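# Upright folding table by wall, park utility cart

## Task

Get the folding table standing on its feet next to the wall, wholly inside the blue tape and not crossing it; get the utility cart into the yellow bay with all four wheels inside the tape and none touching it. The coffee table must be standing upright at the end or the task fails. The robot must not topple or finish tilted, and anything that stays in place only because the robot is holding it does not count.

## Robot and tools

Robot: a Hello Robot Stretch 4, a single-arm mobile manipulator about 1.6 m tall. It has an omni-wheel base whose rim lies within 0.23 m of the base origin, a lift on a mast, an arm that telescopes forward, a wrist with yaw, pitch and roll, and a two-finger gripper. It carries four cameras: head_camera, head_left_camera, head_right_camera and wrist_camera. An object may occasionally be nudged by an outside push.

Frames: the base frame has its origin on the floor below the base centre, with x forward, y left and z up. hand_pose is a point between the open fingertips, given in the base frame, and the printed value may be slightly off. When all wrist joints are at zero, the hand axes line up with the base axes. The odometry frame is where the base frame was when the scene began. base_odometry counts wheel turns only, so slipping shows up as travel. Heading runs from -3.142 to 3.142 and is positive to the left.

execute_actions(actions, cameras): actions is a list with one action or with none. An empty list only returns the state and images. An action contains "base", "joints" or both, and may add "pace" and "contact_limits". Alternatively it is {"end_of_arm": "enable_torque"} with nothing else, which re-enables wrist or gripper motors that switched off after a torque_fault. Every motion in one action starts at the same moment.
- base: only one key per action, and each is a relative offset from where the base last reported itself, never a pose. translate_m is straight travel in metres, forward positive, range -2 to 2. strafe_m is sideways travel in metres, left positive, range -2 to 2. rotate_rad is a turn in place in radians, counter-clockwise (left) positive, range -3.2 to 3.2.
- joints: a single dict keyed by joint name, holding absolute targets. lift_m is 0 to 1.2 m. arm_m is extension, 0 to 0.55 m. wrist_yaw_rad is -1.134 to 4.276: 0 points forward, positive turns left, 3.14 is folded back, and above 3.4 the arm can get in the way. wrist_pitch_rad is -1.117 to 4.259: 0 is level and 1.57 points down. wrist_roll_rad is -1.117 to 4.259: at 0 the fingers are level, and positive rolls clockwise as seen from behind. gripper_m is the fingertip gap in metres, -0.038 to 0.141, where negative values press the tips together. Tolerances for done are ±0.004 on lift, arm and gripper, ±0.02 on yaw and roll, and ±0.05 on pitch. A joint target outside its range is clipped and the result reports it. Any other invalid value, or an unknown key, refuses the whole call.
- pace: "slow", "default", "fast" or "max". Base speeds are 0.1/0.3/0.4/0.6 m/s and 1/2/3/4 rad/s. With the lift above 0.2 m these are capped further, down to 0.3 m/s and 1 rad/s at a lift of 1.2 m.
- contact_limits: only {"arm_m": x}, with x from 0 (gentlest) to 0.75 (hardest) and 0.5 if omitted. It sets how hard the arm may push before it stops.
- cameras: a list of names, or "all". Omitted or null means all; [] means none.
Each action lasts at most 15 s. Anything you leave out of an action may still be driving toward its previous target.
To unfold the wrist at the start, send lift_m 0.4 together with wrist_yaw_rad 0.

wait(seconds, 0 to 10) lets the scene run on and returns the state and images. zoom_image(camera, region [x0,y0,x1,y1] in pixels, at most 504x504) enlarges part of that camera's latest image. Image sizes are head_camera 420x560, head_left and head_right 420x672 (fisheye), and wrist 616x392. read_manual gives only licence texts. finished_scene(scene) ends scene 1 or 2 for good and reports whether it succeeded; the next scene's task comes in that result. Answering without a tool call ends every remaining scene.

Results: base_status and joint_status say how each motion ended. done means reached, and for the base it only means the wheels turned the full amount. off_target means it stopped short and may still be pushing. contact_stop_at_<key> means the motion was blocked and that part goes slack; a slack lift can sink and a slack base can roll. limit_stop_at_tilt means the lean passed 6 degrees and the lift, arm and wheels go slack until the lean eases. limit_stop_at_own_body is a self-collision stop, which is most likely with pitch below -0.2 and roll below -0.4 or above 4. time_out is also possible. torque_fault means a wrist or gripper motor went limp and needs enable_torque. If a stop is reported, the remaining calls in that reply are skipped. on_its_own describes what this call did not command; "held at" is a target, not the measured position. lidar_m lists 12 distances in metres, one per 30-degree sector: the 1st is ahead, then counter-clockwise, so the 4th is left, the 7th behind and the 10th right. "-" means nothing seen or closer than 0.25 m. It covers about 0.15 m up to robot height, so table tops register, while thin legs and clear objects can be missed. wrist_depth_mm is a 7x7 grid of median depths in mm (100 to 2000), starting at the top left. base_tilt is in degrees, positive when leaning forward or right, with a fixed bias of up to 1.5 degrees. If turned_by_wheels and turned_by_imu differ by more than about 0.1 rad, the base hit something or slipped. motor_effort is a percentage of maximum, positive toward higher joint values, with the peak shown in brackets. Positive wheel effort turns the base right. A rest effort outside its normal range indicates a load or a push.

Gripper: to grip, command a gap smaller than the object. Squeezing harder pulls the object toward the wrist. Neither the gripper reading nor its status confirms a hold; a firm grip shows as a change in gripper effort. Fingertips that press on a surface can jam, in which case raise the lift.

Avoid: turning or driving with more than 1 kg held and arm_m above 0.2, especially at fast paces; steady high pushes or pulls, particularly with the gripper high; loads over about 2 kg in a level gripper, which cause a torque fault; dropping or slamming objects; knocking over the coffee table; and driving onto low obstacles. Make sure every object stays where you put it after you let go.

Each tool is called after ">>>" by a JSON object that holds its "name" and its "arguments".

## Session

>>> {"name": "execute_actions", "arguments": {"actions": []}}

Scene clock: 0.00 s.
base_odometry: x=+0.000 y=+0.000 heading=+0.000 (m, m, rad; odometry frame)
turned_by_wheels: +0.000 (rad since the last result)
turned_by_imu: +0.000 (rad since the last result)
base_tilt: forward=-0.4 right=+0.0 (deg)
lidar_m: 0.97 0.94 1.01 0.84 0.80 0.85 1.50 1.25 1.30 1.76 1.69 1.30
base_status: not commanded
joint_positions: lift_m=+0.134 arm_m=-0.002 wrist_yaw_rad=+3.099 wrist_pitch_rad=+0.012 wrist_roll_rad=-0.002 gripper_m=+0.057
joint_status: not commanded
motor_effort: lift_m=+20 arm_m=+0 wrist_yaw_rad=+0 wrist_pitch_rad=-6 wrist_roll_rad=+0 gripper_m=-1 wheel_0=+0 wheel_1=+0 wheel_2=+0 (%)
hand_pose: x=-0.1160 y=+0.0996 z=+0.3090 quat_wxyz=(+0.021, -0.006, -0.001, +1.000) (m; base frame)
wrist_depth_mm: 136 138 - - 1078 854 723 / - 138 - - 1098 842 715 / 107 138 297 1921 1060 854 715 / 119 140 - - 1078 854 732 / 1808 - - - 1078 866 732 / 1229 1205 200 1182 202 917 750 / 831 788 831 150 759 809 759
pictures: head_camera, head_left_camera, head_right_camera, wrist_camera
Images, in order (width x height): head_camera 420x560, head_left_camera 420x672, head_right_camera 420x672, wrist_camera 616x392.

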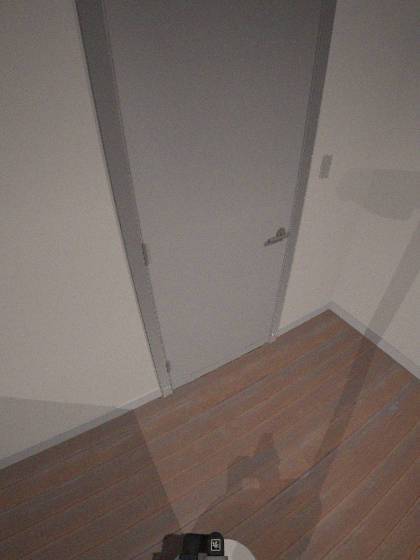

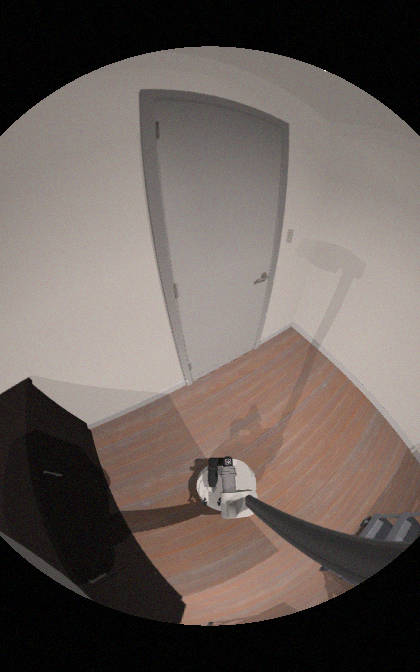

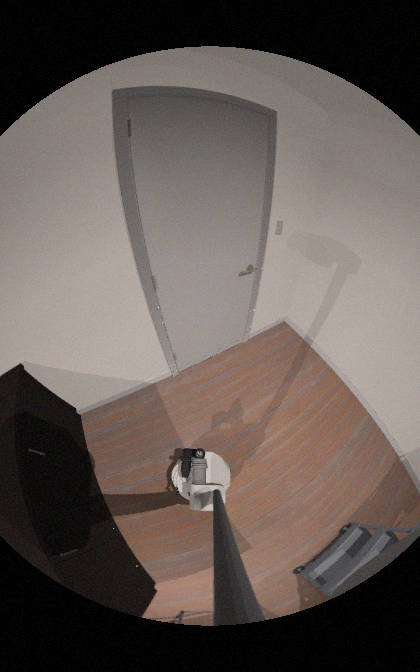

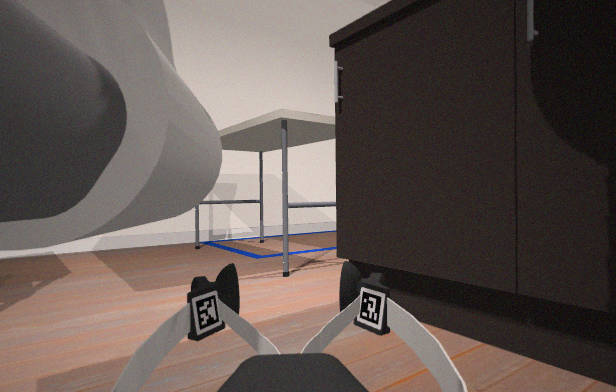

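>>> {"name": "execute_actions", "arguments": {"actions": [{"base":{"rotate_rad":-2.65}}], "cameras": []}}

>>> {"name": "execute_actions", "arguments": {"actions": [{"base":{"translate_m":0.6}}], "cameras": ["head_camera","head_left_camera"]}}

Scene clock: 2.73 s.
base_odometry: x=+0.000 y=+0.000 heading=-2.649 (m, m, rad; odometry frame)
turned_by_wheels: -2.649 (rad since the last result)
turned_by_imu: -2.617 (rad since the last result)
base_tilt: forward=-0.4 right=-0.1 (deg)
lidar_m: 1.26 1.28 1.75 1.69 1.38 0.99 0.93 0.97 0.87 0.81 0.83 1.12
base_status: done
joint_positions: lift_m=+0.134 arm_m=-0.002 wrist_yaw_rad=+3.099 wrist_pitch_rad=+0.012 wrist_roll_rad=-0.002 gripper_m=+0.057
joint_status: not commanded
motor_effort: lift_m=+20(20) arm_m=+0(0) wrist_yaw_rad=-1(1) wrist_pitch_rad=-7(7) wrist_roll_rad=-1(2) gripper_m=-2(3) wheel_0=+4(7) wheel_1=+3(10) wheel_2=+3(8) (%)
hand_pose: x=-0.1160 y=+0.0996 z=+0.3090 quat_wxyz=(+0.021, -0.006, -0.001, +1.000) (m; base frame)
wrist_depth_mm: 136 139 1060 1098 1118 1160 1160 / - 138 1078 1098 1118 1160 1205 / 107 138 298 1078 1118 1138 1182 / 119 139 1060 1060 1118 1182 1182 / 1008 1042 1078 1078 1118 1160 1205 / 1008 1042 201 1060 201 1138 1205 / 842 778 820 150 750 820 798
pictures: none
No camera images: the call's "cameras" was empty. Leave "cameras" out to get every camera's image.

Scene clock: 6.23 s.
base_odometry: x=-0.529 y=-0.284 heading=-2.649 (m, m, rad; odometry frame)
turned_by_wheels: +0.000 (rad since the last result)
turned_by_imu: -0.003 (rad since the last result)
base_tilt: forward=-0.3 right=+0.0 (deg)
lidar_m: 0.69 0.68 0.86 1.69 1.75 1.61 1.54 1.20 0.85 0.77 0.80 1.15
base_status: done
joint_positions: lift_m=+0.134 arm_m=-0.002 wrist_yaw_rad=+3.099 wrist_pitch_rad=+0.012 wrist_roll_rad=-0.002 gripper_m=+0.057
joint_status: not commanded
motor_effort: lift_m=+20(20) arm_m=+0(0) wrist_yaw_rad=-1(1) wrist_pitch_rad=-2(3) wrist_roll_rad=+0(1) gripper_m=-1(4) wheel_0=+3(7) wheel_1=+2(6) wheel_2=+0(12) (%)
hand_pose: x=-0.1160 y=+0.0996 z=+0.3090 quat_wxyz=(+0.021, -0.006, -0.001, +1.000) (m; base frame)
wrist_depth_mm: 136 139 1618 1661 1708 1808 1863 / - 138 1618 1708 1756 1863 1863 / 107 139 296 1708 1756 1863 1808 / 119 139 1708 1708 1708 1863 1808 / 1499 1618 1618 1661 1756 1756 1863 / 1229 1205 200 1229 201 1160 1205 / 831 778 820 150 759 809 809
pictures: head_camera, head_left_camera
Images, in order (width x height): head_camera 420x560, head_left_camera 420x672.

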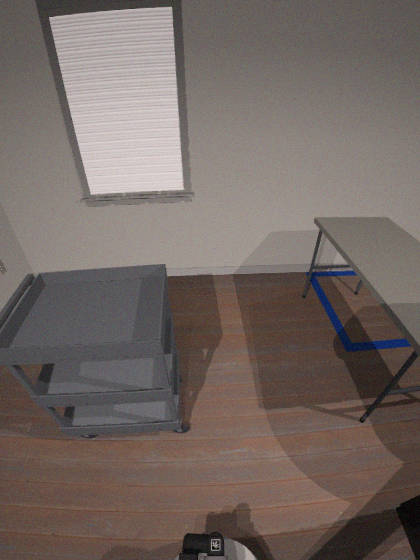

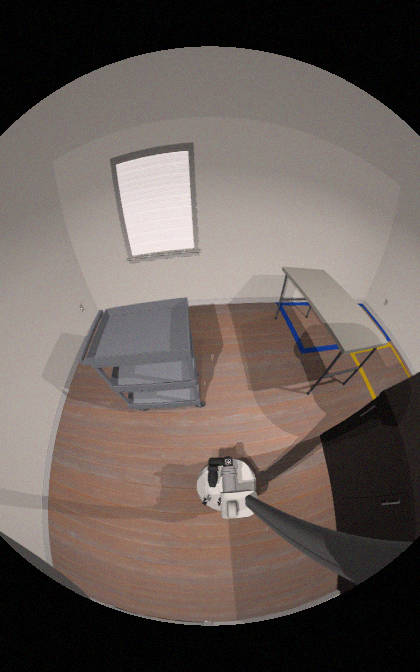

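>>> {"name": "execute_actions", "arguments": {"actions": [{"base":{"strafe_m":-0.3}}], "cameras": []}}

>>> {"name": "execute_actions", "arguments": {"actions": [{"base":{"translate_m":0.75}}], "cameras": []}}

>>> {"name": "execute_actions", "arguments": {"actions": [{"base":{"rotate_rad":-1.55}}], "cameras": ["head_camera","head_left_camera"]}}

Scene clock: 8.77 s.
base_odometry: x=-0.670 y=-0.019 heading=-2.648 (m, m, rad; odometry frame)
turned_by_wheels: +0.000 (rad since the last result)
turned_by_imu: -0.002 (rad since the last result)
base_tilt: forward=-0.4 right=+0.1 (deg)
lidar_m: 1.85 0.80 0.90 1.98 2.07 1.59 1.54 0.75 0.51 0.48 0.51 0.85
base_status: done
joint_positions: lift_m=+0.134 arm_m=-0.002 wrist_yaw_rad=+3.099 wrist_pitch_rad=+0.012 wrist_roll_rad=-0.002 gripper_m=+0.057
joint_status: not commanded
motor_effort: lift_m=+20(20) arm_m=+0(0) wrist_yaw_rad=+0(0) wrist_pitch_rad=-4(3) wrist_roll_rad=-1(3) gripper_m=-2(2) wheel_0=+4(11) wheel_1=+1(10) wheel_2=+0(0) (%)
hand_pose: x=-0.1160 y=+0.0996 z=+0.3090 quat_wxyz=(+0.021, -0.006, -0.001, +1.000) (m; base frame)
wrist_depth_mm: 136 139 1618 1708 1708 1808 1863 / - 139 1661 1661 1756 1756 1921 / 107 139 296 1708 1708 1808 1863 / 119 139 1618 1708 1708 1808 1863 / 960 1576 1618 1661 1808 1756 1863 / 1098 1229 200 1229 201 1205 1205 / 831 768 820 150 759 831 820
pictures: none
No camera images: the call's "cameras" was empty. Leave "cameras" out to get every camera's image.

Scene clock: 12.73 s.
base_odometry: x=-1.331 y=-0.375 heading=-2.648 (m, m, rad; odometry frame)
turned_by_wheels: +0.000 (rad since the last result)
turned_by_imu: -0.004 (rad since the last result)
base_tilt: forward=-0.5 right=-0.1 (deg)
lidar_m: 1.42 1.45 0.50 0.45 2.09 2.39 2.29 0.68 0.69 0.50 0.52 0.70
base_status: done
joint_positions: lift_m=+0.134 arm_m=-0.002 wrist_yaw_rad=+3.099 wrist_pitch_rad=+0.012 wrist_roll_rad=-0.002 gripper_m=+0.057
joint_status: not commanded
motor_effort: lift_m=+20(20) arm_m=+0(0) wrist_yaw_rad=+0(1) wrist_pitch_rad=-7(4) wrist_roll_rad=-1(0) gripper_m=-2(1) wheel_0=+3(7) wheel_1=+3(7) wheel_2=-3(11) (%)
hand_pose: x=-0.1160 y=+0.0996 z=+0.3090 quat_wxyz=(+0.021, -0.006, -0.001, +1.000) (m; base frame)
wrist_depth_mm: 136 139 - - - - - / - 139 - - - - - / 108 138 294 - - - - / 119 139 - - - - - / 931 1756 - - - - - / 1078 1255 201 1229 200 1182 1205 / 854 768 820 150 768 809 809
pictures: none
No camera images: the call's "cameras" was empty. Leave "cameras" out to get every camera's image.

Scene clock: 14.77 s.
base_odometry: x=-1.331 y=-0.375 heading=+2.085 (m, m, rad; odometry frame)
turned_by_wheels: -1.550 (rad since the last result)
turned_by_imu: -1.531 (rad since the last result)
base_tilt: forward=-0.4 right=+0.0 (deg)
lidar_m: 0.50 0.53 0.68 1.42 1.46 0.50 0.46 2.14 2.40 1.99 0.68 0.67
base_status: done
joint_positions: lift_m=+0.134 arm_m=-0.002 wrist_yaw_rad=+3.099 wrist_pitch_rad=+0.012 wrist_roll_rad=-0.002 gripper_m=+0.057
joint_status: not commanded
motor_effort: lift_m=+20(20) arm_m=+0(0) wrist_yaw_rad=-1(0) wrist_pitch_rad=-3(5) wrist_roll_rad=+1(0) gripper_m=-4(2) wheel_0=+2(8) wheel_1=+1(8) wheel_2=+3(9) (%)
hand_pose: x=-0.1160 y=+0.0996 z=+0.3090 quat_wxyz=(+0.021, -0.006, -0.001, +1.000) (m; base frame)
wrist_depth_mm: 136 139 904 904 917 - 1618 / - 139 1138 1160 668 - 1661 / 107 139 296 621 640 - 1661 / 119 139 - - - - 1661 / 1756 - 1182 1229 976 - 1661 / 1281 1205 200 615 200 1205 1182 / 831 778 591 150 661 820 820
pictures: head_camera, head_left_camera
Images, in order (width x height): head_camera 420x560, head_left_camera 420x672.

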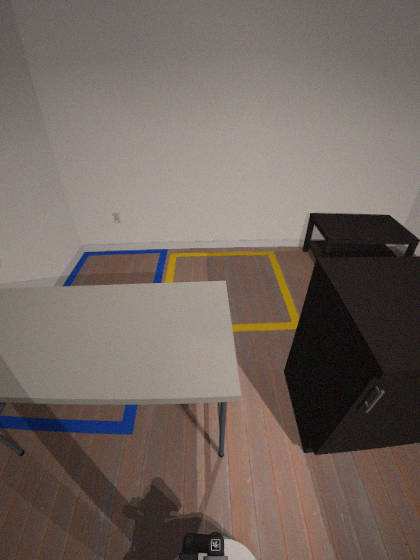

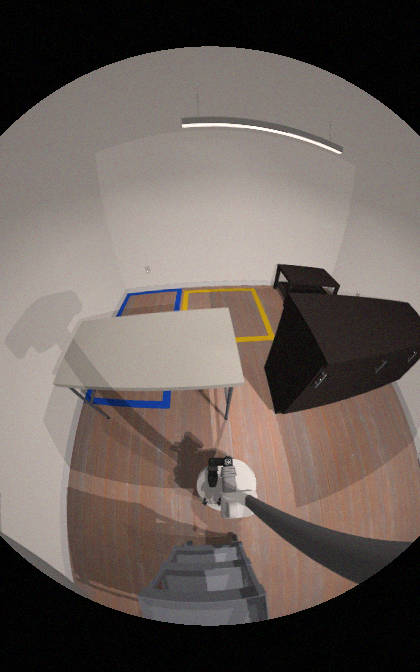

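>>> {"name": "execute_actions", "arguments": {"actions": [{"base":{"translate_m":0.9},"pace":"slow"}], "cameras": ["head_left_camera"]}}

action 0: "base": translate_m = 0.9 would last too long for one action: at the pace "slow" translate_m can be at most 0.766 in either direction: name a faster pace, or command the rest in another action

>>> {"name": "execute_actions", "arguments": {"actions": [{"base":{"translate_m":0.76},"pace":"slow"}], "cameras": ["head_left_camera"]}}

Scene clock: 23.90 s.
base_odometry: x=-1.705 y=+0.287 heading=+2.086 (m, m, rad; odometry frame)
turned_by_wheels: +0.000 (rad since the last result)
turned_by_imu: -0.007 (rad since the last result)
base_tilt: forward=-0.4 right=-0.1 (deg)
lidar_m: 0.25 0.25 0.25 0.25 1.51 1.29 1.23 2.93 0.49 0.46 0.48 0.25
base_status: done
joint_positions: lift_m=+0.134 arm_m=-0.002 wrist_yaw_rad=+3.099 wrist_pitch_rad=+0.012 wrist_roll_rad=-0.002 gripper_m=+0.057
joint_status: not commanded
motor_effort: lift_m=+20(20) arm_m=+0(0) wrist_yaw_rad=-1(0) wrist_pitch_rad=-6(5) wrist_roll_rad=-1(1) gripper_m=-1(2) wheel_0=+5(6) wheel_1=+4(7) wheel_2=-7(11) (%)
hand_pose: x=-0.1160 y=+0.0996 z=+0.3090 quat_wxyz=(+0.021, -0.006, -0.001, +1.000) (m; base frame)
wrist_depth_mm: 136 139 - - - - 1661 / - 139 1499 1537 - - 1708 / 107 138 294 1863 - - 1756 / 119 139 - - - - 1708 / 1863 - - 1537 - - 1661 / 1255 1255 200 1205 200 1205 1205 / 831 768 820 150 759 820 798
pictures: head_left_camera
Images, in order (width x height): head_left_camera 420x672.

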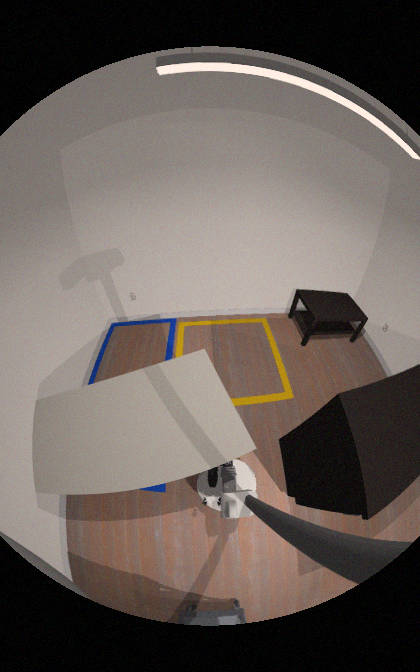

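>>> {"name": "execute_actions", "arguments": {"actions": [{"base":{"rotate_rad":0.4},"pace":"slow"}], "cameras": []}}

>>> {"name": "execute_actions", "arguments": {"actions": [{"base":{"translate_m":0.5},"pace":"slow"}], "cameras": ["head_left_camera"]}}

Scene clock: 26.43 s.
base_odometry: x=-1.705 y=+0.287 heading=+2.485 (m, m, rad; odometry frame)
turned_by_wheels: +0.399 (rad since the last result)
turned_by_imu: +0.393 (rad since the last result)
base_tilt: forward=-0.5 right=+0.1 (deg)
lidar_m: 0.25 0.25 0.25 0.67 1.82 1.22 2.80 0.51 0.45 0.46 1.67 0.25
base_status: done
joint_positions: lift_m=+0.134 arm_m=-0.002 wrist_yaw_rad=+3.099 wrist_pitch_rad=+0.012 wrist_roll_rad=-0.002 gripper_m=+0.057
joint_status: not commanded
motor_effort: lift_m=+20(20) arm_m=+0(0) wrist_yaw_rad=+0(1) wrist_pitch_rad=-6(7) wrist_roll_rad=+0(0) gripper_m=-2(5) wheel_0=-4(6) wheel_1=-3(5) wheel_2=-5(7) (%)
hand_pose: x=-0.1160 y=+0.0996 z=+0.3090 quat_wxyz=(+0.021, -0.006, -0.001, +1.000) (m; base frame)
wrist_depth_mm: 136 139 - - - - - / - 139 - - 1397 1576 - / 108 139 294 - - - - / 119 139 - - - - - / 1808 - - - 1281 1618 - / 1281 1229 200 1205 201 1205 1205 / 831 778 820 150 759 798 809
pictures: none
No camera images: the call's "cameras" was empty. Leave "cameras" out to get every camera's image.

Scene clock: 32.70 s.
base_odometry: x=-2.101 y=+0.592 heading=+2.485 (m, m, rad; odometry frame)
turned_by_wheels: +0.000 (rad since the last result)
turned_by_imu: -0.005 (rad since the last result)
base_tilt: forward=-0.4 right=+0.0 (deg)
lidar_m: 0.25 0.25 0.25 0.25 0.25 1.68 1.70 0.71 0.67 0.25 0.25 0.25
base_status: done
joint_positions: lift_m=+0.134 arm_m=-0.002 wrist_yaw_rad=+3.099 wrist_pitch_rad=+0.012 wrist_roll_rad=-0.002 gripper_m=+0.057
joint_status: not commanded
motor_effort: lift_m=+20(20) arm_m=+0(0) wrist_yaw_rad=+0(0) wrist_pitch_rad=-6(6) wrist_roll_rad=+0(0) gripper_m=-3(3) wheel_0=+4(9) wheel_1=+4(6) wheel_2=-8(13) (%)
hand_pose: x=-0.1160 y=+0.0996 z=+0.3090 quat_wxyz=(+0.021, -0.006, -0.001, +1.000) (m; base frame)
wrist_depth_mm: 136 139 - - - - - / - 138 - - - - - / 108 138 297 - - - - / 119 139 - - - - - / 778 - - - 1756 - - / 820 1205 199 1205 201 1182 1205 / 778 778 820 150 768 798 809
pictures: head_left_camera
Images, in order (width x height): head_left_camera 420x672.

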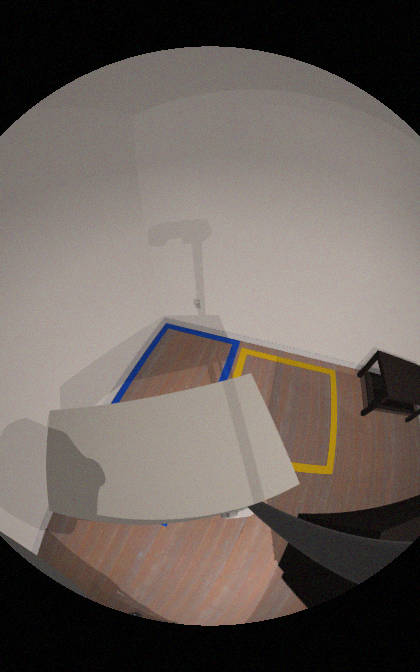

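>>> {"name": "execute_actions", "arguments": {"actions": [{"base":{"strafe_m":-0.2},"pace":"slow"}], "cameras": []}}

>>> {"name": "execute_actions", "arguments": {"actions": [{"base":{"translate_m":0.6},"pace":"slow"}], "cameras": ["head_left_camera"]}}

Scene clock: 35.97 s.
base_odometry: x=-1.979 y=+0.750 heading=+2.485 (m, m, rad; odometry frame)
turned_by_wheels: +0.000 (rad since the last result)
turned_by_imu: -0.002 (rad since the last result)
base_tilt: forward=-0.3 right=+0.0 (deg)
lidar_m: 0.25 0.25 0.25 0.25 0.25 1.75 0.78 0.51 0.55 0.25 0.25 0.25
base_status: done
joint_positions: lift_m=+0.134 arm_m=-0.002 wrist_yaw_rad=+3.099 wrist_pitch_rad=+0.012 wrist_roll_rad=-0.002 gripper_m=+0.057
joint_status: not commanded
motor_effort: lift_m=+20(20) arm_m=+0(0) wrist_yaw_rad=-1(0) wrist_pitch_rad=-3(7) wrist_roll_rad=-1(0) gripper_m=-3(3) wheel_0=+8(14) wheel_1=-5(9) wheel_2=+0(5) (%)
hand_pose: x=-0.1160 y=+0.0996 z=+0.3090 quat_wxyz=(+0.021, -0.006, -0.001, +1.000) (m; base frame)
wrist_depth_mm: 136 139 - - - - - / - 138 - - - - - / 107 138 296 - - - - / 119 139 - - - - - / 597 831 - - 1808 1983 - / 640 788 200 1205 201 1205 1182 / 627 732 809 150 759 820 798
pictures: none
No camera images: the call's "cameras" was empty. Leave "cameras" out to get every camera's image.

Scene clock: 43.23 s.
base_odometry: x=-2.454 y=+1.116 heading=+2.485 (m, m, rad; odometry frame)
turned_by_wheels: +0.000 (rad since the last result)
turned_by_imu: -0.006 (rad since the last result)
base_tilt: forward=-0.3 right=+0.0 (deg)
lidar_m: 0.25 0.25 0.25 0.25 0.25 0.25 1.17 1.03 1.95 1.26 0.25 0.25
base_status: done
joint_positions: lift_m=+0.134 arm_m=-0.002 wrist_yaw_rad=+3.099 wrist_pitch_rad=+0.012 wrist_roll_rad=-0.002 gripper_m=+0.057
joint_status: not commanded
motor_effort: lift_m=+20(20) arm_m=+0(0) wrist_yaw_rad=+0(1) wrist_pitch_rad=-7(6) wrist_roll_rad=+1(1) gripper_m=-4(2) wheel_0=+6(7) wheel_1=+3(6) wheel_2=-8(12) (%)
hand_pose: x=-0.1160 y=+0.0996 z=+0.3090 quat_wxyz=(+0.021, -0.006, -0.001, +1.000) (m; base frame)
wrist_depth_mm: 136 139 - - - - 778 / - 139 - - - - - / 108 138 297 - - - - / 119 139 - - - - - / 1078 1138 1756 - - - - / 1098 1078 200 1229 201 1182 1205 / 831 778 820 150 759 809 768
pictures: head_left_camera
Images, in order (width x height): head_left_camera 420x672.

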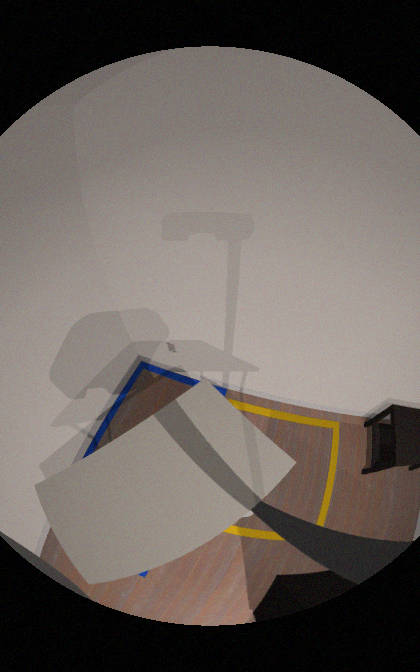

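>>> {"name": "execute_actions", "arguments": {"actions": [{"base":{"rotate_rad":1.1},"pace":"slow"}], "cameras": []}}

>>> {"name": "execute_actions", "arguments": {"actions": [{"base":{"translate_m":0.4},"pace":"slow"}], "cameras": ["head_left_camera"]}}

>>> {"name": "execute_actions", "arguments": {"actions": [{"base":{"translate_m":-0.8}}], "cameras": ["head_left_camera"]}}

Scene clock: 45.90 s.
base_odometry: x=-2.454 y=+1.116 heading=-2.699 (m, m, rad; odometry frame)
turned_by_wheels: +1.099 (rad since the last result)
turned_by_imu: +1.083 (rad since the last result)
base_tilt: forward=-0.5 right=-0.1 (deg)
lidar_m: 0.25 0.25 0.25 2.32 1.07 1.03 1.33 1.25 0.26 0.25 0.25 0.25
base_status: done
joint_positions: lift_m=+0.134 arm_m=-0.002 wrist_yaw_rad=+3.099 wrist_pitch_rad=+0.012 wrist_roll_rad=-0.002 gripper_m=+0.057
joint_status: not commanded
motor_effort: lift_m=+20(20) arm_m=+0(0) wrist_yaw_rad=+0(0) wrist_pitch_rad=-5(6) wrist_roll_rad=+1(2) gripper_m=-3(4) wheel_0=-2(7) wheel_1=-3(6) wheel_2=-9(12) (%)
hand_pose: x=-0.1160 y=+0.0996 z=+0.3090 quat_wxyz=(+0.021, -0.006, -0.001, +1.000) (m; base frame)
wrist_depth_mm: 136 139 - - - 1042 960 / - 139 - - 1618 1060 960 / 108 138 297 - 1618 1060 976 / 119 139 - - 1618 1060 960 / 1255 1499 - - 1661 1060 976 / 1255 1255 201 1205 201 1025 976 / 831 768 820 150 750 798 798
pictures: none
No camera images: the call's "cameras" was empty. Leave "cameras" out to get every camera's image.

Scene clock: 51.17 s.
base_odometry: x=-2.815 y=+0.945 heading=-2.699 (m, m, rad; odometry frame)
turned_by_wheels: +0.000 (rad since the last result)
turned_by_imu: -0.004 (rad since the last result)
base_tilt: forward=-0.5 right=+0.0 (deg)
lidar_m: 0.25 0.25 0.25 0.25 1.73 1.36 1.66 1.27 0.25 0.25 0.25 0.25
base_status: done
joint_positions: lift_m=+0.134 arm_m=-0.002 wrist_yaw_rad=+3.099 wrist_pitch_rad=+0.012 wrist_roll_rad=-0.002 gripper_m=+0.057
joint_status: not commanded
motor_effort: lift_m=+20(20) arm_m=+0(0) wrist_yaw_rad=-1(0) wrist_pitch_rad=-7(5) wrist_roll_rad=+0(1) gripper_m=-3(3) wheel_0=+4(7) wheel_1=+4(6) wheel_2=-8(13) (%)
hand_pose: x=-0.1160 y=+0.0996 z=+0.3090 quat_wxyz=(+0.021, -0.006, -0.001, +1.000) (m; base frame)
wrist_depth_mm: 136 139 - - - - - / - 138 - - 1756 1366 1430 / 107 139 296 - 1661 1366 1464 / 119 139 - - 1756 1397 1464 / 1618 1863 - - 1708 1366 1661 / 1281 1229 200 1205 200 1182 1205 / 842 778 820 150 768 809 798
pictures: head_left_camera
Images, in order (width x height): head_left_camera 420x672.

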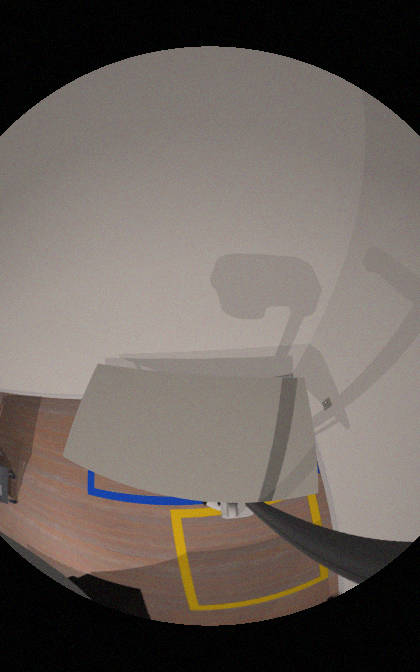

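Scene clock: 55.33 s.
base_odometry: x=-2.092 y=+1.287 heading=-2.700 (m, m, rad; odometry frame)
turned_by_wheels: +0.000 (rad since the last result)
turned_by_imu: +0.001 (rad since the last result)
base_tilt: forward=-0.4 right=-0.1 (deg)
lidar_m: 0.73 0.80 2.12 2.27 0.77 0.95 1.57 0.89 0.93 0.87 0.88 0.73
base_status: done
joint_positions: lift_m=+0.134 arm_m=-0.002 wrist_yaw_rad=+3.099 wrist_pitch_rad=+0.012 wrist_roll_rad=-0.002 gripper_m=+0.057
joint_status: not commanded
motor_effort: lift_m=+20(20) arm_m=+0(0) wrist_yaw_rad=+0(1) wrist_pitch_rad=-5(6) wrist_roll_rad=-1(0) gripper_m=-3(3) wheel_0=-3(9) wheel_1=-3(8) wheel_2=+1(11) (%)
hand_pose: x=-0.1160 y=+0.0996 z=+0.3090 quat_wxyz=(+0.021, -0.006, -0.001, +1.000) (m; base frame)
wrist_depth_mm: 136 139 - - - 991 759 / - 139 - - 1576 1008 759 / 108 139 296 - 1537 991 759 / 119 139 - - 1576 1008 759 / 1060 1756 - - 1537 1008 768 / 1042 1255 200 1229 200 991 759 / 820 778 820 150 759 820 759
pictures: head_left_camera
Images, in order (width x height): head_left_camera 420x672.

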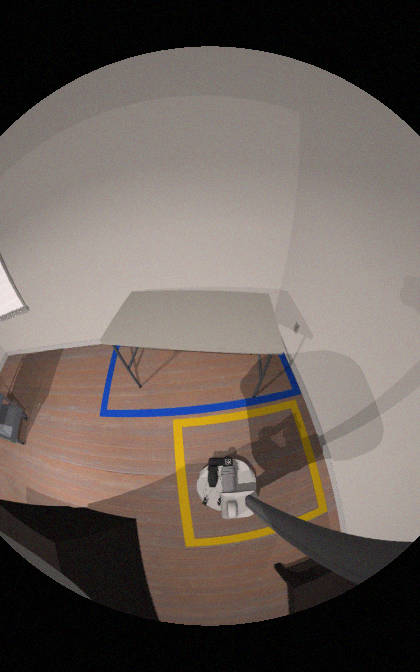

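>>> {"name": "execute_actions", "arguments": {"actions": [{"base":{"translate_m":0.3}}], "cameras": []}}

>>> {"name": "execute_actions", "arguments": {"actions": [{"base":{"strafe_m":1.5}}], "cameras": []}}

>>> {"name": "execute_actions", "arguments": {"actions": [{"base":{"translate_m":1.05}}], "cameras": []}}

>>> {"name": "execute_actions", "arguments": {"actions": [{"base":{"rotate_rad":-1.52}}], "cameras": ["head_camera","head_left_camera"]}}

Scene clock: 58.03 s.
base_odometry: x=-2.363 y=+1.159 heading=-2.700 (m, m, rad; odometry frame)
turned_by_wheels: +0.000 (rad since the last result)
turned_by_imu: -0.002 (rad since the last result)
base_tilt: forward=-0.4 right=-0.1 (deg)
lidar_m: 0.44 0.48 0.70 2.31 0.96 0.98 1.39 1.18 0.91 0.83 0.85 0.46
base_status: done
joint_positions: lift_m=+0.134 arm_m=-0.002 wrist_yaw_rad=+3.099 wrist_pitch_rad=+0.012 wrist_roll_rad=-0.002 gripper_m=+0.057
joint_status: not commanded
motor_effort: lift_m=+20(20) arm_m=+0(0) wrist_yaw_rad=+0(0) wrist_pitch_rad=-5(5) wrist_roll_rad=+0(1) gripper_m=-4(1) wheel_0=+2(7) wheel_1=+2(7) wheel_2=-1(12) (%)
hand_pose: x=-0.1160 y=+0.0996 z=+0.3090 quat_wxyz=(+0.021, -0.006, -0.001, +1.000) (m; base frame)
wrist_depth_mm: 136 139 - - - 1025 866 / - 138 - - 1618 1042 854 / 107 139 296 - 1618 1025 866 / 119 140 - - 1618 1042 866 / 1255 1708 - - 1576 1008 854 / 1255 1255 200 1205 201 991 842 / 831 768 820 150 768 798 820
pictures: none
No camera images: the call's "cameras" was empty. Leave "cameras" out to get every camera's image.

Scene clock: 64.37 s.
base_odometry: x=-1.721 y=-0.197 heading=-2.700 (m, m, rad; odometry frame)
turned_by_wheels: +0.000 (rad since the last result)
turned_by_imu: +0.005 (rad since the last result)
base_tilt: forward=-0.4 right=+0.0 (deg)
lidar_m: 1.18 1.19 1.50 0.82 0.83 2.70 0.75 0.73 0.97 1.75 0.83 0.94
base_status: done
joint_positions: lift_m=+0.134 arm_m=-0.002 wrist_yaw_rad=+3.099 wrist_pitch_rad=+0.012 wrist_roll_rad=-0.002 gripper_m=+0.057
joint_status: not commanded
motor_effort: lift_m=+20(20) arm_m=+0(0) wrist_yaw_rad=-1(1) wrist_pitch_rad=-4(4) wrist_roll_rad=+0(1) gripper_m=-3(3) wheel_0=-2(12) wheel_1=+0(10) wheel_2=+0(2) (%)
hand_pose: x=-0.1160 y=+0.0996 z=+0.3090 quat_wxyz=(+0.021, -0.006, -0.001, +1.000) (m; base frame)
wrist_depth_mm: 136 139 - - - - - / - 138 - - - - - / 107 139 296 - - - - / 119 139 - - - - - / 759 842 - - - - - / 768 946 200 1229 200 1205 1182 / 768 768 820 150 759 820 809
pictures: none
No camera images: the call's "cameras" was empty. Leave "cameras" out to get every camera's image.

Scene clock: 69.87 s.
base_odometry: x=-2.624 y=-0.650 heading=-2.693 (m, m, rad; odometry frame)
turned_by_wheels: +0.007 (rad since the last result)
turned_by_imu: +0.164 (rad since the last result)
base_tilt: forward=-0.4 right=-0.1 (deg)
lidar_m: 0.25 0.25 0.36 1.12 1.20 1.33 1.69 1.81 0.75 0.73 0.31 0.25
base_status: translate_m contact_stop (by the wheels' count: +1.010 of +1.050)
joint_positions: lift_m=+0.134 arm_m=-0.002 wrist_yaw_rad=+3.099 wrist_pitch_rad=+0.012 wrist_roll_rad=-0.002 gripper_m=+0.057
joint_status: not commanded
on_its_own: the wheels are slack since a contact_stop
motor_effort: lift_m=+21(22) arm_m=-1(1) wrist_yaw_rad=-1(7) wrist_pitch_rad=-5(7) wrist_roll_rad=-1(1) gripper_m=-3(2) wheel_0=+0(24) wheel_1=+0(32) wheel_2=+0(35) (%)
hand_pose: x=-0.1159 y=+0.0996 z=+0.3089 quat_wxyz=(+0.021, -0.006, -0.001, +1.000) (m; base frame)
wrist_depth_mm: 136 139 - - - - 1098 / - 139 1808 - - - 1366 / 108 139 294 - - - 1118 / 119 139 1808 - - - - / 1863 1863 1756 - - 1983 1160 / 1255 1255 201 1205 201 1182 1025 / 831 778 831 150 759 820 809
pictures: none
No camera images: the call's "cameras" was empty. Leave "cameras" out to get every camera's image.

not run: a stop came earlier in this reply.

>>> {"name": "execute_actions", "arguments": {"actions": [{"base":{"translate_m":-0.1}}], "cameras": []}}

>>> {"name": "execute_actions", "arguments": {"actions": [{"base":{"rotate_rad":-1.7}}], "cameras": ["head_camera","head_left_camera"]}}

Scene clock: 71.57 s.
base_odometry: x=-2.534 y=-0.607 heading=-2.693 (m, m, rad; odometry frame)
turned_by_wheels: +0.000 (rad since the last result)
turned_by_imu: -0.001 (rad since the last result)
base_tilt: forward=-0.4 right=-0.1 (deg)
lidar_m: 0.31 0.35 0.50 1.72 1.14 1.35 1.57 1.69 0.69 0.70 0.43 0.32
base_status: done
joint_positions: lift_m=+0.134 arm_m=-0.002 wrist_yaw_rad=+3.099 wrist_pitch_rad=+0.012 wrist_roll_rad=-0.002 gripper_m=+0.057
joint_status: not commanded
motor_effort: lift_m=+20(20) arm_m=-1(1) wrist_yaw_rad=-1(0) wrist_pitch_rad=-4(6) wrist_roll_rad=+0(0) gripper_m=-1(1) wheel_0=-2(7) wheel_1=-1(6) wheel_2=+0(11) (%)
hand_pose: x=-0.1159 y=+0.0996 z=+0.3089 quat_wxyz=(+0.021, -0.006, -0.001, +1.000) (m; base frame)
wrist_depth_mm: 137 139 - - - - 1118 / - 138 1708 - - - - / 107 139 296 - - - 1118 / 119 140 1661 - - - - / 1756 1708 1708 - - - 1255 / 1255 1229 200 1229 201 1205 1160 / 831 768 831 150 759 820 809
pictures: none
No camera images: the call's "cameras" was empty. Leave "cameras" out to get every camera's image.

Scene clock: 73.70 s.
base_odometry: x=-2.534 y=-0.607 heading=+1.891 (m, m, rad; odometry frame)
turned_by_wheels: -1.699 (rad since the last result)
turned_by_imu: -1.679 (rad since the last result)
base_tilt: forward=-0.3 right=-0.1 (deg)
lidar_m: 0.70 0.49 0.35 0.31 0.34 0.44 1.03 1.15 1.18 1.59 1.63 0.72
base_status: done
joint_positions: lift_m=+0.134 arm_m=-0.002 wrist_yaw_rad=+3.099 wrist_pitch_rad=+0.012 wrist_roll_rad=-0.002 gripper_m=+0.057
joint_status: not commanded
motor_effort: lift_m=+20(20) arm_m=-1(1) wrist_yaw_rad=-1(0) wrist_pitch_rad=-2(3) wrist_roll_rad=-2(1) gripper_m=-2(2) wheel_0=+3(7) wheel_1=+1(9) wheel_2=+4(8) (%)
hand_pose: x=-0.1159 y=+0.0996 z=+0.3089 quat_wxyz=(+0.021, -0.006, -0.001, +1.000) (m; base frame)
wrist_depth_mm: 136 139 - 1576 668 424 320 / - 138 - 1537 661 421 320 / 107 138 296 1661 676 421 320 / 119 139 - 1708 676 427 322 / 1430 - - 1808 683 427 324 / 1255 1229 200 1138 201 430 322 / 831 759 820 150 661 404 325
pictures: head_camera, head_left_camera
Images, in order (width x height): head_camera 420x560, head_left_camera 420x672.

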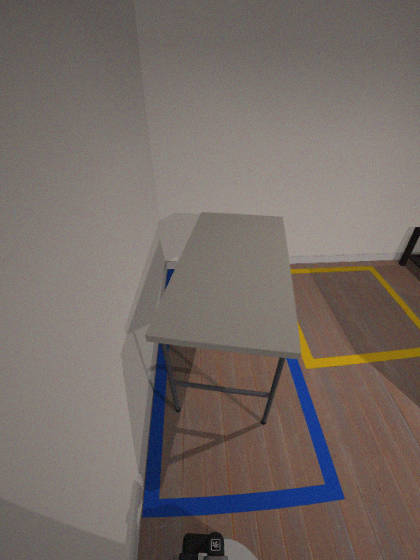

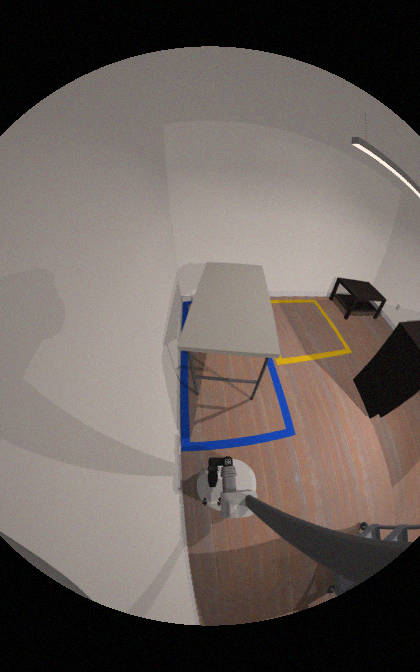

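>>> {"name": "execute_actions", "arguments": {"actions": [{"base":{"strafe_m":-0.2},"joints":{"lift_m":0.35}}], "cameras": []}}

>>> {"name": "execute_actions", "arguments": {"actions": [{"joints":{"wrist_yaw_rad":0,"gripper_m":0.14,"arm_m":0.15}}], "cameras": ["head_camera","wrist_camera"]}}

Scene clock: 75.83 s.
base_odometry: x=-2.344 y=-0.544 heading=+1.891 (m, m, rad; odometry frame)
turned_by_wheels: +0.000 (rad since the last result)
turned_by_imu: -0.002 (rad since the last result)
base_tilt: forward=-0.4 right=+0.0 (deg)
lidar_m: 0.69 0.75 0.56 0.52 0.52 0.73 1.67 1.02 1.17 1.38 1.41 2.43
base_status: done
joint_positions: lift_m=+0.350 arm_m=-0.002 wrist_yaw_rad=+3.099 wrist_pitch_rad=+0.012 wrist_roll_rad=-0.002 gripper_m=+0.057
joint_status: all done
motor_effort: lift_m=+24(25) arm_m=-1(1) wrist_yaw_rad=+0(1) wrist_pitch_rad=-4(4) wrist_roll_rad=-1(0) gripper_m=-4(4) wheel_0=+1(10) wheel_1=-2(10) wheel_2=+0(3) (%)
hand_pose: x=-0.1159 y=+0.0996 z=+0.5245 quat_wxyz=(+0.021, -0.006, -0.001, +1.000) (m; base frame)
wrist_depth_mm: 136 139 - - 1182 741 549 / - 138 - - 1182 750 559 / 107 139 294 - 1182 741 549 / 119 140 - - 1182 741 554 / - - - - 1182 750 554 / 1430 1983 200 1983 200 750 554 / 1255 1229 1308 150 1160 707 559
pictures: none
No camera images: the call's "cameras" was empty. Leave "cameras" out to get every camera's image.

Scene clock: 78.23 s.
base_odometry: x=-2.344 y=-0.544 heading=+1.891 (m, m, rad; odometry frame)
turned_by_wheels: +0.000 (rad since the last result)
turned_by_imu: -0.001 (rad since the last result)
base_tilt: forward=-0.5 right=+0.0 (deg)
lidar_m: 0.68 0.76 0.56 0.51 0.55 0.72 1.69 1.02 1.16 1.37 1.42 2.44
base_status: not commanded
joint_positions: lift_m=+0.350 arm_m=+0.149 wrist_yaw_rad=+0.000 wrist_pitch_rad=+0.012 wrist_roll_rad=-0.002 gripper_m=+0.140
joint_status: all done
motor_effort: lift_m=+24(24) arm_m=+8(7) wrist_yaw_rad=-2(7) wrist_pitch_rad=-6(7) wrist_roll_rad=+0(1) gripper_m=-1(3) wheel_0=+1(1) wheel_1=-2(1) wheel_2=+0(0) (%)
hand_pose: x=+0.6080 y=-0.0873 z=+0.5245 quat_wxyz=(+1.000, -0.001, +0.006, +0.000) (m; base frame)
wrist_depth_mm: 340 330 319 314 - - - / 410 413 415 379 - - - / 960 831 842 715 - - - / 1098 1863 1921 1983 - - - / 1098 1863 1983 1921 - - - / 1098 202 1756 1499 1576 1756 1808 / 1118 1205 1281 150 1255 1182 1281
pictures: head_camera, wrist_camera
Images, in order (width x height): head_camera 420x560, wrist_camera 616x392.

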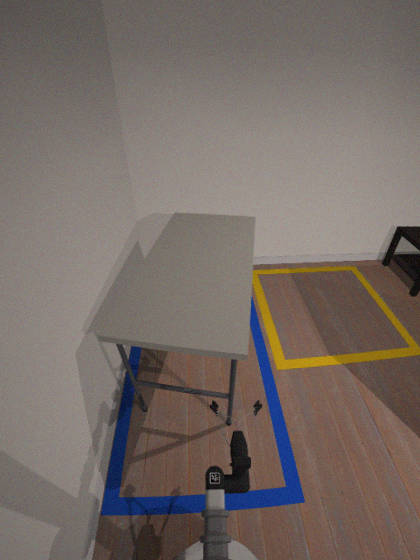

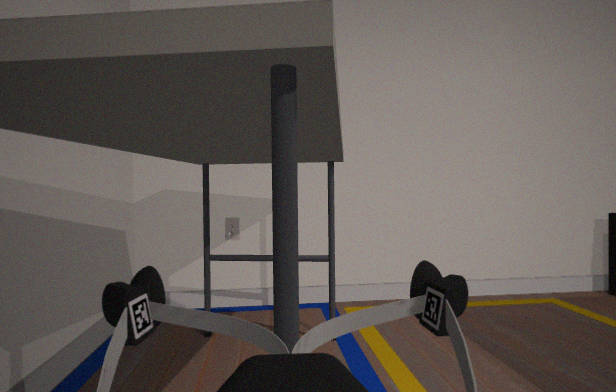

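>>> {"name": "execute_actions", "arguments": {"actions": [{"joints":{"arm_m":0.31}}], "cameras": []}}

>>> {"name": "execute_actions", "arguments": {"actions": [{"base":{"strafe_m":-0.14},"pace":"slow"}], "cameras": ["head_camera","wrist_camera"]}}

Scene clock: 79.90 s.
base_odometry: x=-2.344 y=-0.544 heading=+1.891 (m, m, rad; odometry frame)
turned_by_wheels: +0.000 (rad since the last result)
turned_by_imu: -0.001 (rad since the last result)
base_tilt: forward=-0.4 right=+0.0 (deg)
lidar_m: 0.69 0.75 0.54 0.49 0.54 0.74 1.66 1.02 1.14 1.40 1.42 2.43
base_status: not commanded
joint_positions: lift_m=+0.350 arm_m=+0.309 wrist_yaw_rad=+0.000 wrist_pitch_rad=+0.012 wrist_roll_rad=-0.002 gripper_m=+0.140
joint_status: all done
motor_effort: lift_m=+24(23) arm_m=+8(10) wrist_yaw_rad=-1(1) wrist_pitch_rad=-4(3) wrist_roll_rad=+0(2) gripper_m=+3(1) wheel_0=+1(0) wheel_1=-2(1) wheel_2=+0(0) (%)
hand_pose: x=+0.7679 y=-0.0874 z=+0.5245 quat_wxyz=(+1.000, -0.001, +0.006, +0.000) (m; base frame)
wrist_depth_mm: 274 274 276 243 1808 1863 1983 / 413 410 415 347 1863 1983 1921 / 976 842 854 609 1921 1863 1983 / 1118 1708 1808 1281 1863 1921 1983 / 1138 1756 1708 1308 1863 1921 1983 / 1138 202 1708 197 1537 1708 1863 / 1078 1182 1281 150 1281 1205 1255
pictures: none
No camera images: the call's "cameras" was empty. Leave "cameras" out to get every camera's image.

Scene clock: 82.43 s.
base_odometry: x=-2.211 y=-0.500 heading=+1.892 (m, m, rad; odometry frame)
turned_by_wheels: +0.002 (rad since the last result)
turned_by_imu: +0.001 (rad since the last result)
base_tilt: forward=-0.4 right=+0.1 (deg)
lidar_m: 0.67 0.73 0.70 0.65 0.68 0.93 2.31 0.94 1.12 1.25 1.27 2.44
base_status: done
joint_positions: lift_m=+0.350 arm_m=+0.309 wrist_yaw_rad=+0.010 wrist_pitch_rad=+0.012 wrist_roll_rad=-0.002 gripper_m=+0.140
joint_status: not commanded
on_its_own: wrist_yaw_rad is at rest, and its effort (-28) is outside its rest range (-13 to +13)
motor_effort: lift_m=+24(23) arm_m=+8(8) wrist_yaw_rad=-28(37) wrist_pitch_rad=-5(7) wrist_roll_rad=+0(0) gripper_m=-2(2) wheel_0=+13(16) wheel_1=+2(8) wheel_2=+6(6) (%)
hand_pose: x=+0.7689 y=-0.0846 z=+0.5245 quat_wxyz=(+1.000, -0.001, +0.006, +0.005) (m; base frame)
wrist_depth_mm: 272 198 276 1863 1863 1921 1863 / 410 197 415 1808 1863 1863 1983 / 842 198 842 1308 1863 1863 1983 / 1336 197 1808 1808 1863 1863 1921 / 1336 197 1756 1808 1808 1863 1921 / 1229 191 1756 1756 1537 1708 1808 / 1229 198 1205 154 1255 1182 1255
pictures: head_camera, wrist_camera
Images, in order (width x height): head_camera 420x560, wrist_camera 616x392.

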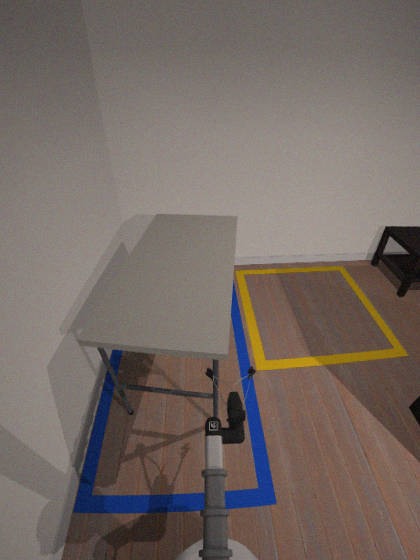

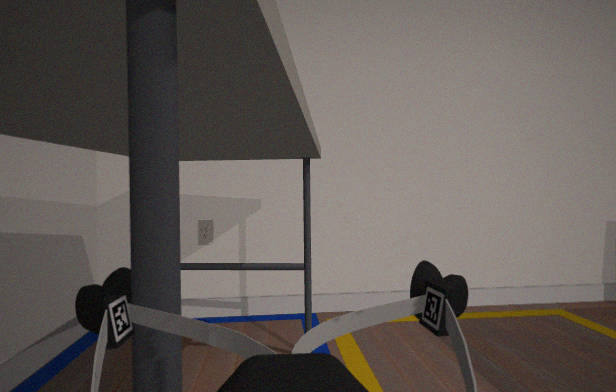

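>>> {"name": "execute_actions", "arguments": {"actions": [{"base":{"strafe_m":0.08}}], "cameras": []}}

>>> {"name": "execute_actions", "arguments": {"actions": [{"base":{"translate_m":-1.95},"joints":{"arm_m":0}}], "cameras": ["head_right_camera"]}}

Scene clock: 83.93 s.
base_odometry: x=-2.287 y=-0.525 heading=+1.892 (m, m, rad; odometry frame)
turned_by_wheels: +0.000 (rad since the last result)
turned_by_imu: +0.000 (rad since the last result)
base_tilt: forward=-0.3 right=-0.2 (deg)
lidar_m: 0.69 0.76 0.61 0.57 0.60 0.81 1.99 0.97 1.17 1.31 1.35 2.45
base_status: done
joint_positions: lift_m=+0.350 arm_m=+0.309 wrist_yaw_rad=+0.000 wrist_pitch_rad=+0.012 wrist_roll_rad=-0.002 gripper_m=+0.140
joint_status: not commanded
motor_effort: lift_m=+24(23) arm_m=+8(8) wrist_yaw_rad=-1(28) wrist_pitch_rad=-6(5) wrist_roll_rad=+0(1) gripper_m=+1(2) wheel_0=-1(9) wheel_1=+0(11) wheel_2=+3(5) (%)
hand_pose: x=+0.7681 y=-0.0874 z=+0.5245 quat_wxyz=(+1.000, -0.001, +0.006, +0.000) (m; base frame)
wrist_depth_mm: 273 274 276 202 1863 1921 1921 / 413 413 418 201 1808 1863 1921 / 1060 842 854 200 1921 1863 1983 / 1229 1708 1756 202 1921 1863 1983 / 1229 1708 1756 203 1863 1983 1921 / 1205 202 1756 200 1576 1708 1808 / 1138 1229 1281 150 1255 1205 1255
pictures: none
No camera images: the call's "cameras" was empty. Leave "cameras" out to get every camera's image.

Scene clock: 91.90 s.
base_odometry: x=-1.671 y=-2.375 heading=+1.892 (m, m, rad; odometry frame)
turned_by_wheels: +0.000 (rad since the last result)
turned_by_imu: +0.002 (rad since the last result)
base_tilt: forward=-0.4 right=+0.0 (deg)
lidar_m: 2.35 0.71 0.51 0.48 0.48 0.48 0.44 0.47 0.65 1.61 0.73 0.78
base_status: done
joint_positions: lift_m=+0.350 arm_m=+0.001 wrist_yaw_rad=+0.000 wrist_pitch_rad=+0.012 wrist_roll_rad=-0.002 gripper_m=+0.140
joint_status: all done
motor_effort: lift_m=+23(24) arm_m=-8(9) wrist_yaw_rad=+0(1) wrist_pitch_rad=-7(6) wrist_roll_rad=+1(2) gripper_m=+0(1) wheel_0=-2(7) wheel_1=-3(6) wheel_2=+1(12) (%)
hand_pose: x=+0.4608 y=-0.0874 z=+0.5245 quat_wxyz=(+1.000, -0.001, +0.006, +0.000) (m; base frame)
wrist_depth_mm: 1025 1708 - - - - 621 / 1042 1708 - - - 854 676 / 1025 1661 - - - - - / 1042 1661 - - - - 1983 / 1025 1708 - - - 878 615 / 1042 202 1863 1921 1618 891 1808 / 1008 1205 1281 150 1255 866 917
pictures: head_right_camera
Images, in order (width x height): head_right_camera 420x672.

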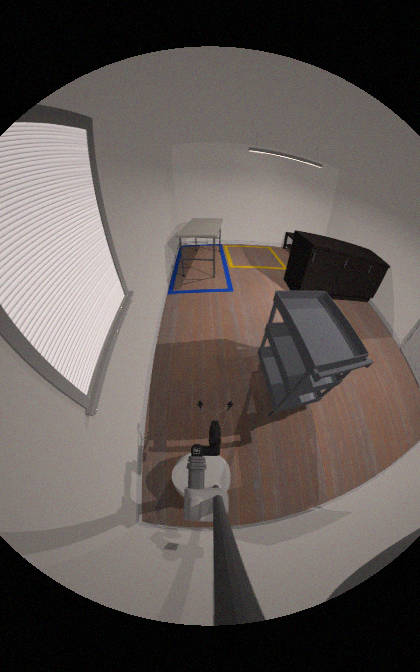

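Grip the handle.

>>> {"name": "execute_actions", "arguments": {"actions": [{"base":{"translate_m":-0.15},"joints":{"lift_m":0.72,"wrist_roll_rad":1.57}}], "cameras": []}}

>>> {"name": "execute_actions", "arguments": {"actions": [{"base":{"strafe_m":-0.68}}]}}

Scene clock: 94.53 s.
base_odometry: x=-1.624 y=-2.517 heading=+1.892 (m, m, rad; odometry frame)
turned_by_wheels: +0.000 (rad since the last result)
turned_by_imu: -0.001 (rad since the last result)
base_tilt: forward=-0.5 right=+0.0 (deg)
lidar_m: 2.34 0.69 0.52 0.48 0.47 0.33 0.29 0.31 0.44 1.08 0.84 0.81
base_status: done
joint_positions: lift_m=+0.720 arm_m=+0.001 wrist_yaw_rad=+0.000 wrist_pitch_rad=+0.012 wrist_roll_rad=+1.570 gripper_m=+0.140
joint_status: all done
motor_effort: lift_m=+24(25) arm_m=-8(8) wrist_yaw_rad=+0(1) wrist_pitch_rad=-6(6) wrist_roll_rad=+1(8) gripper_m=+1(0) wheel_0=-3(6) wheel_1=-1(7) wheel_2=+3(11) (%)
hand_pose: x=+0.4608 y=-0.0874 z=+0.8945 quat_wxyz=(+0.707, +0.707, +0.004, -0.004) (m; base frame)
wrist_depth_mm: - - - - - 1008 976 / - - - - - 1576 1118 / - - - - - 1708 1160 / - - - - - 1708 1182 / - - - - - 1661 1182 / - 202 - - 219 1576 1160 / 1708 1576 1661 148 1661 1537 1205
pictures: none
No camera images: the call's "cameras" was empty. Leave "cameras" out to get every camera's image.

Scene clock: 98.13 s.
base_odometry: x=-0.979 y=-2.303 heading=+1.892 (m, m, rad; odometry frame)
turned_by_wheels: +0.000 (rad since the last result)
turned_by_imu: -0.004 (rad since the last result)
base_tilt: forward=-0.3 right=-0.1 (deg)
lidar_m: 0.57 1.69 1.21 1.16 0.42 0.30 0.26 0.29 0.40 0.95 2.63 0.63
base_status: done
joint_positions: lift_m=+0.720 arm_m=+0.001 wrist_yaw_rad=+0.000 wrist_pitch_rad=+0.012 wrist_roll_rad=+1.570 gripper_m=+0.140
joint_status: not commanded
motor_effort: lift_m=+23(23) arm_m=-8(8) wrist_yaw_rad=+0(0) wrist_pitch_rad=-5(7) wrist_roll_rad=+1(2) gripper_m=-2(1) wheel_0=+3(12) wheel_1=-1(9) wheel_2=+0(2) (%)
hand_pose: x=+0.4608 y=-0.0874 z=+0.8946 quat_wxyz=(+0.707, +0.707, +0.004, -0.004) (m; base frame)
wrist_depth_mm: - - - - - 1618 1138 / - - - 591 469 715 480 / - - - 931 1042 778 525 / - - - 1042 1042 798 564 / - - - 1025 442 809 569 / - 202 - 931 218 723 574 / - - - 148 427 715 539
pictures: head_camera, head_left_camera, head_right_camera, wrist_camera
Images, in order (width x height): head_camera 420x560, head_left_camera 420x672, head_right_camera 420x672, wrist_camera 616x392.

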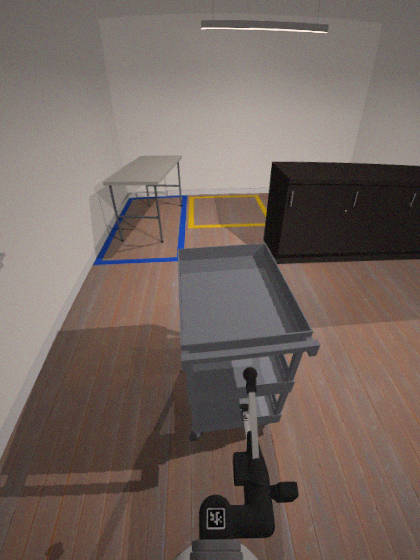

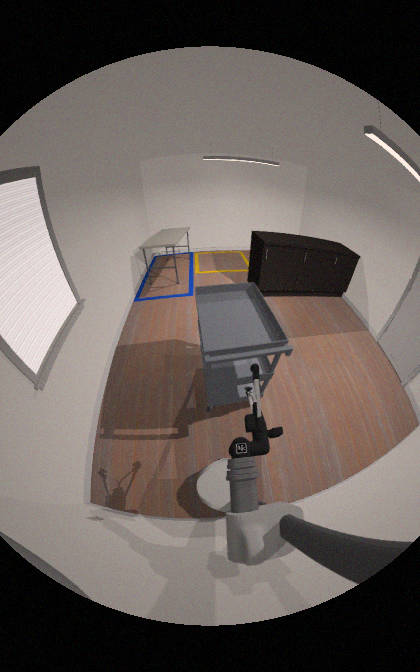

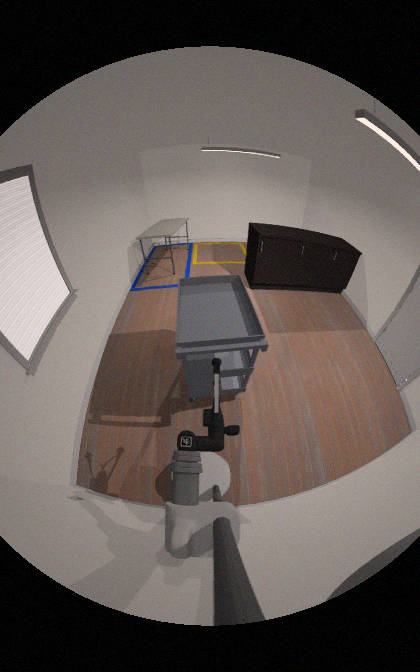

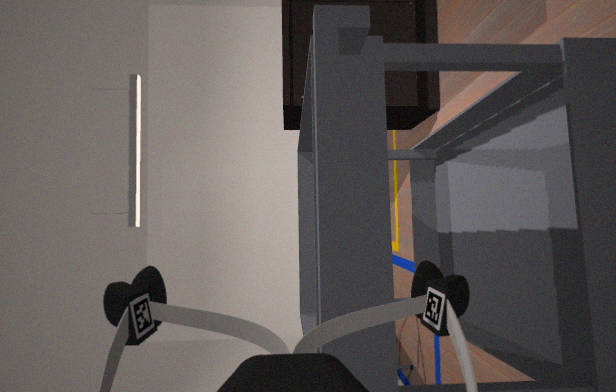

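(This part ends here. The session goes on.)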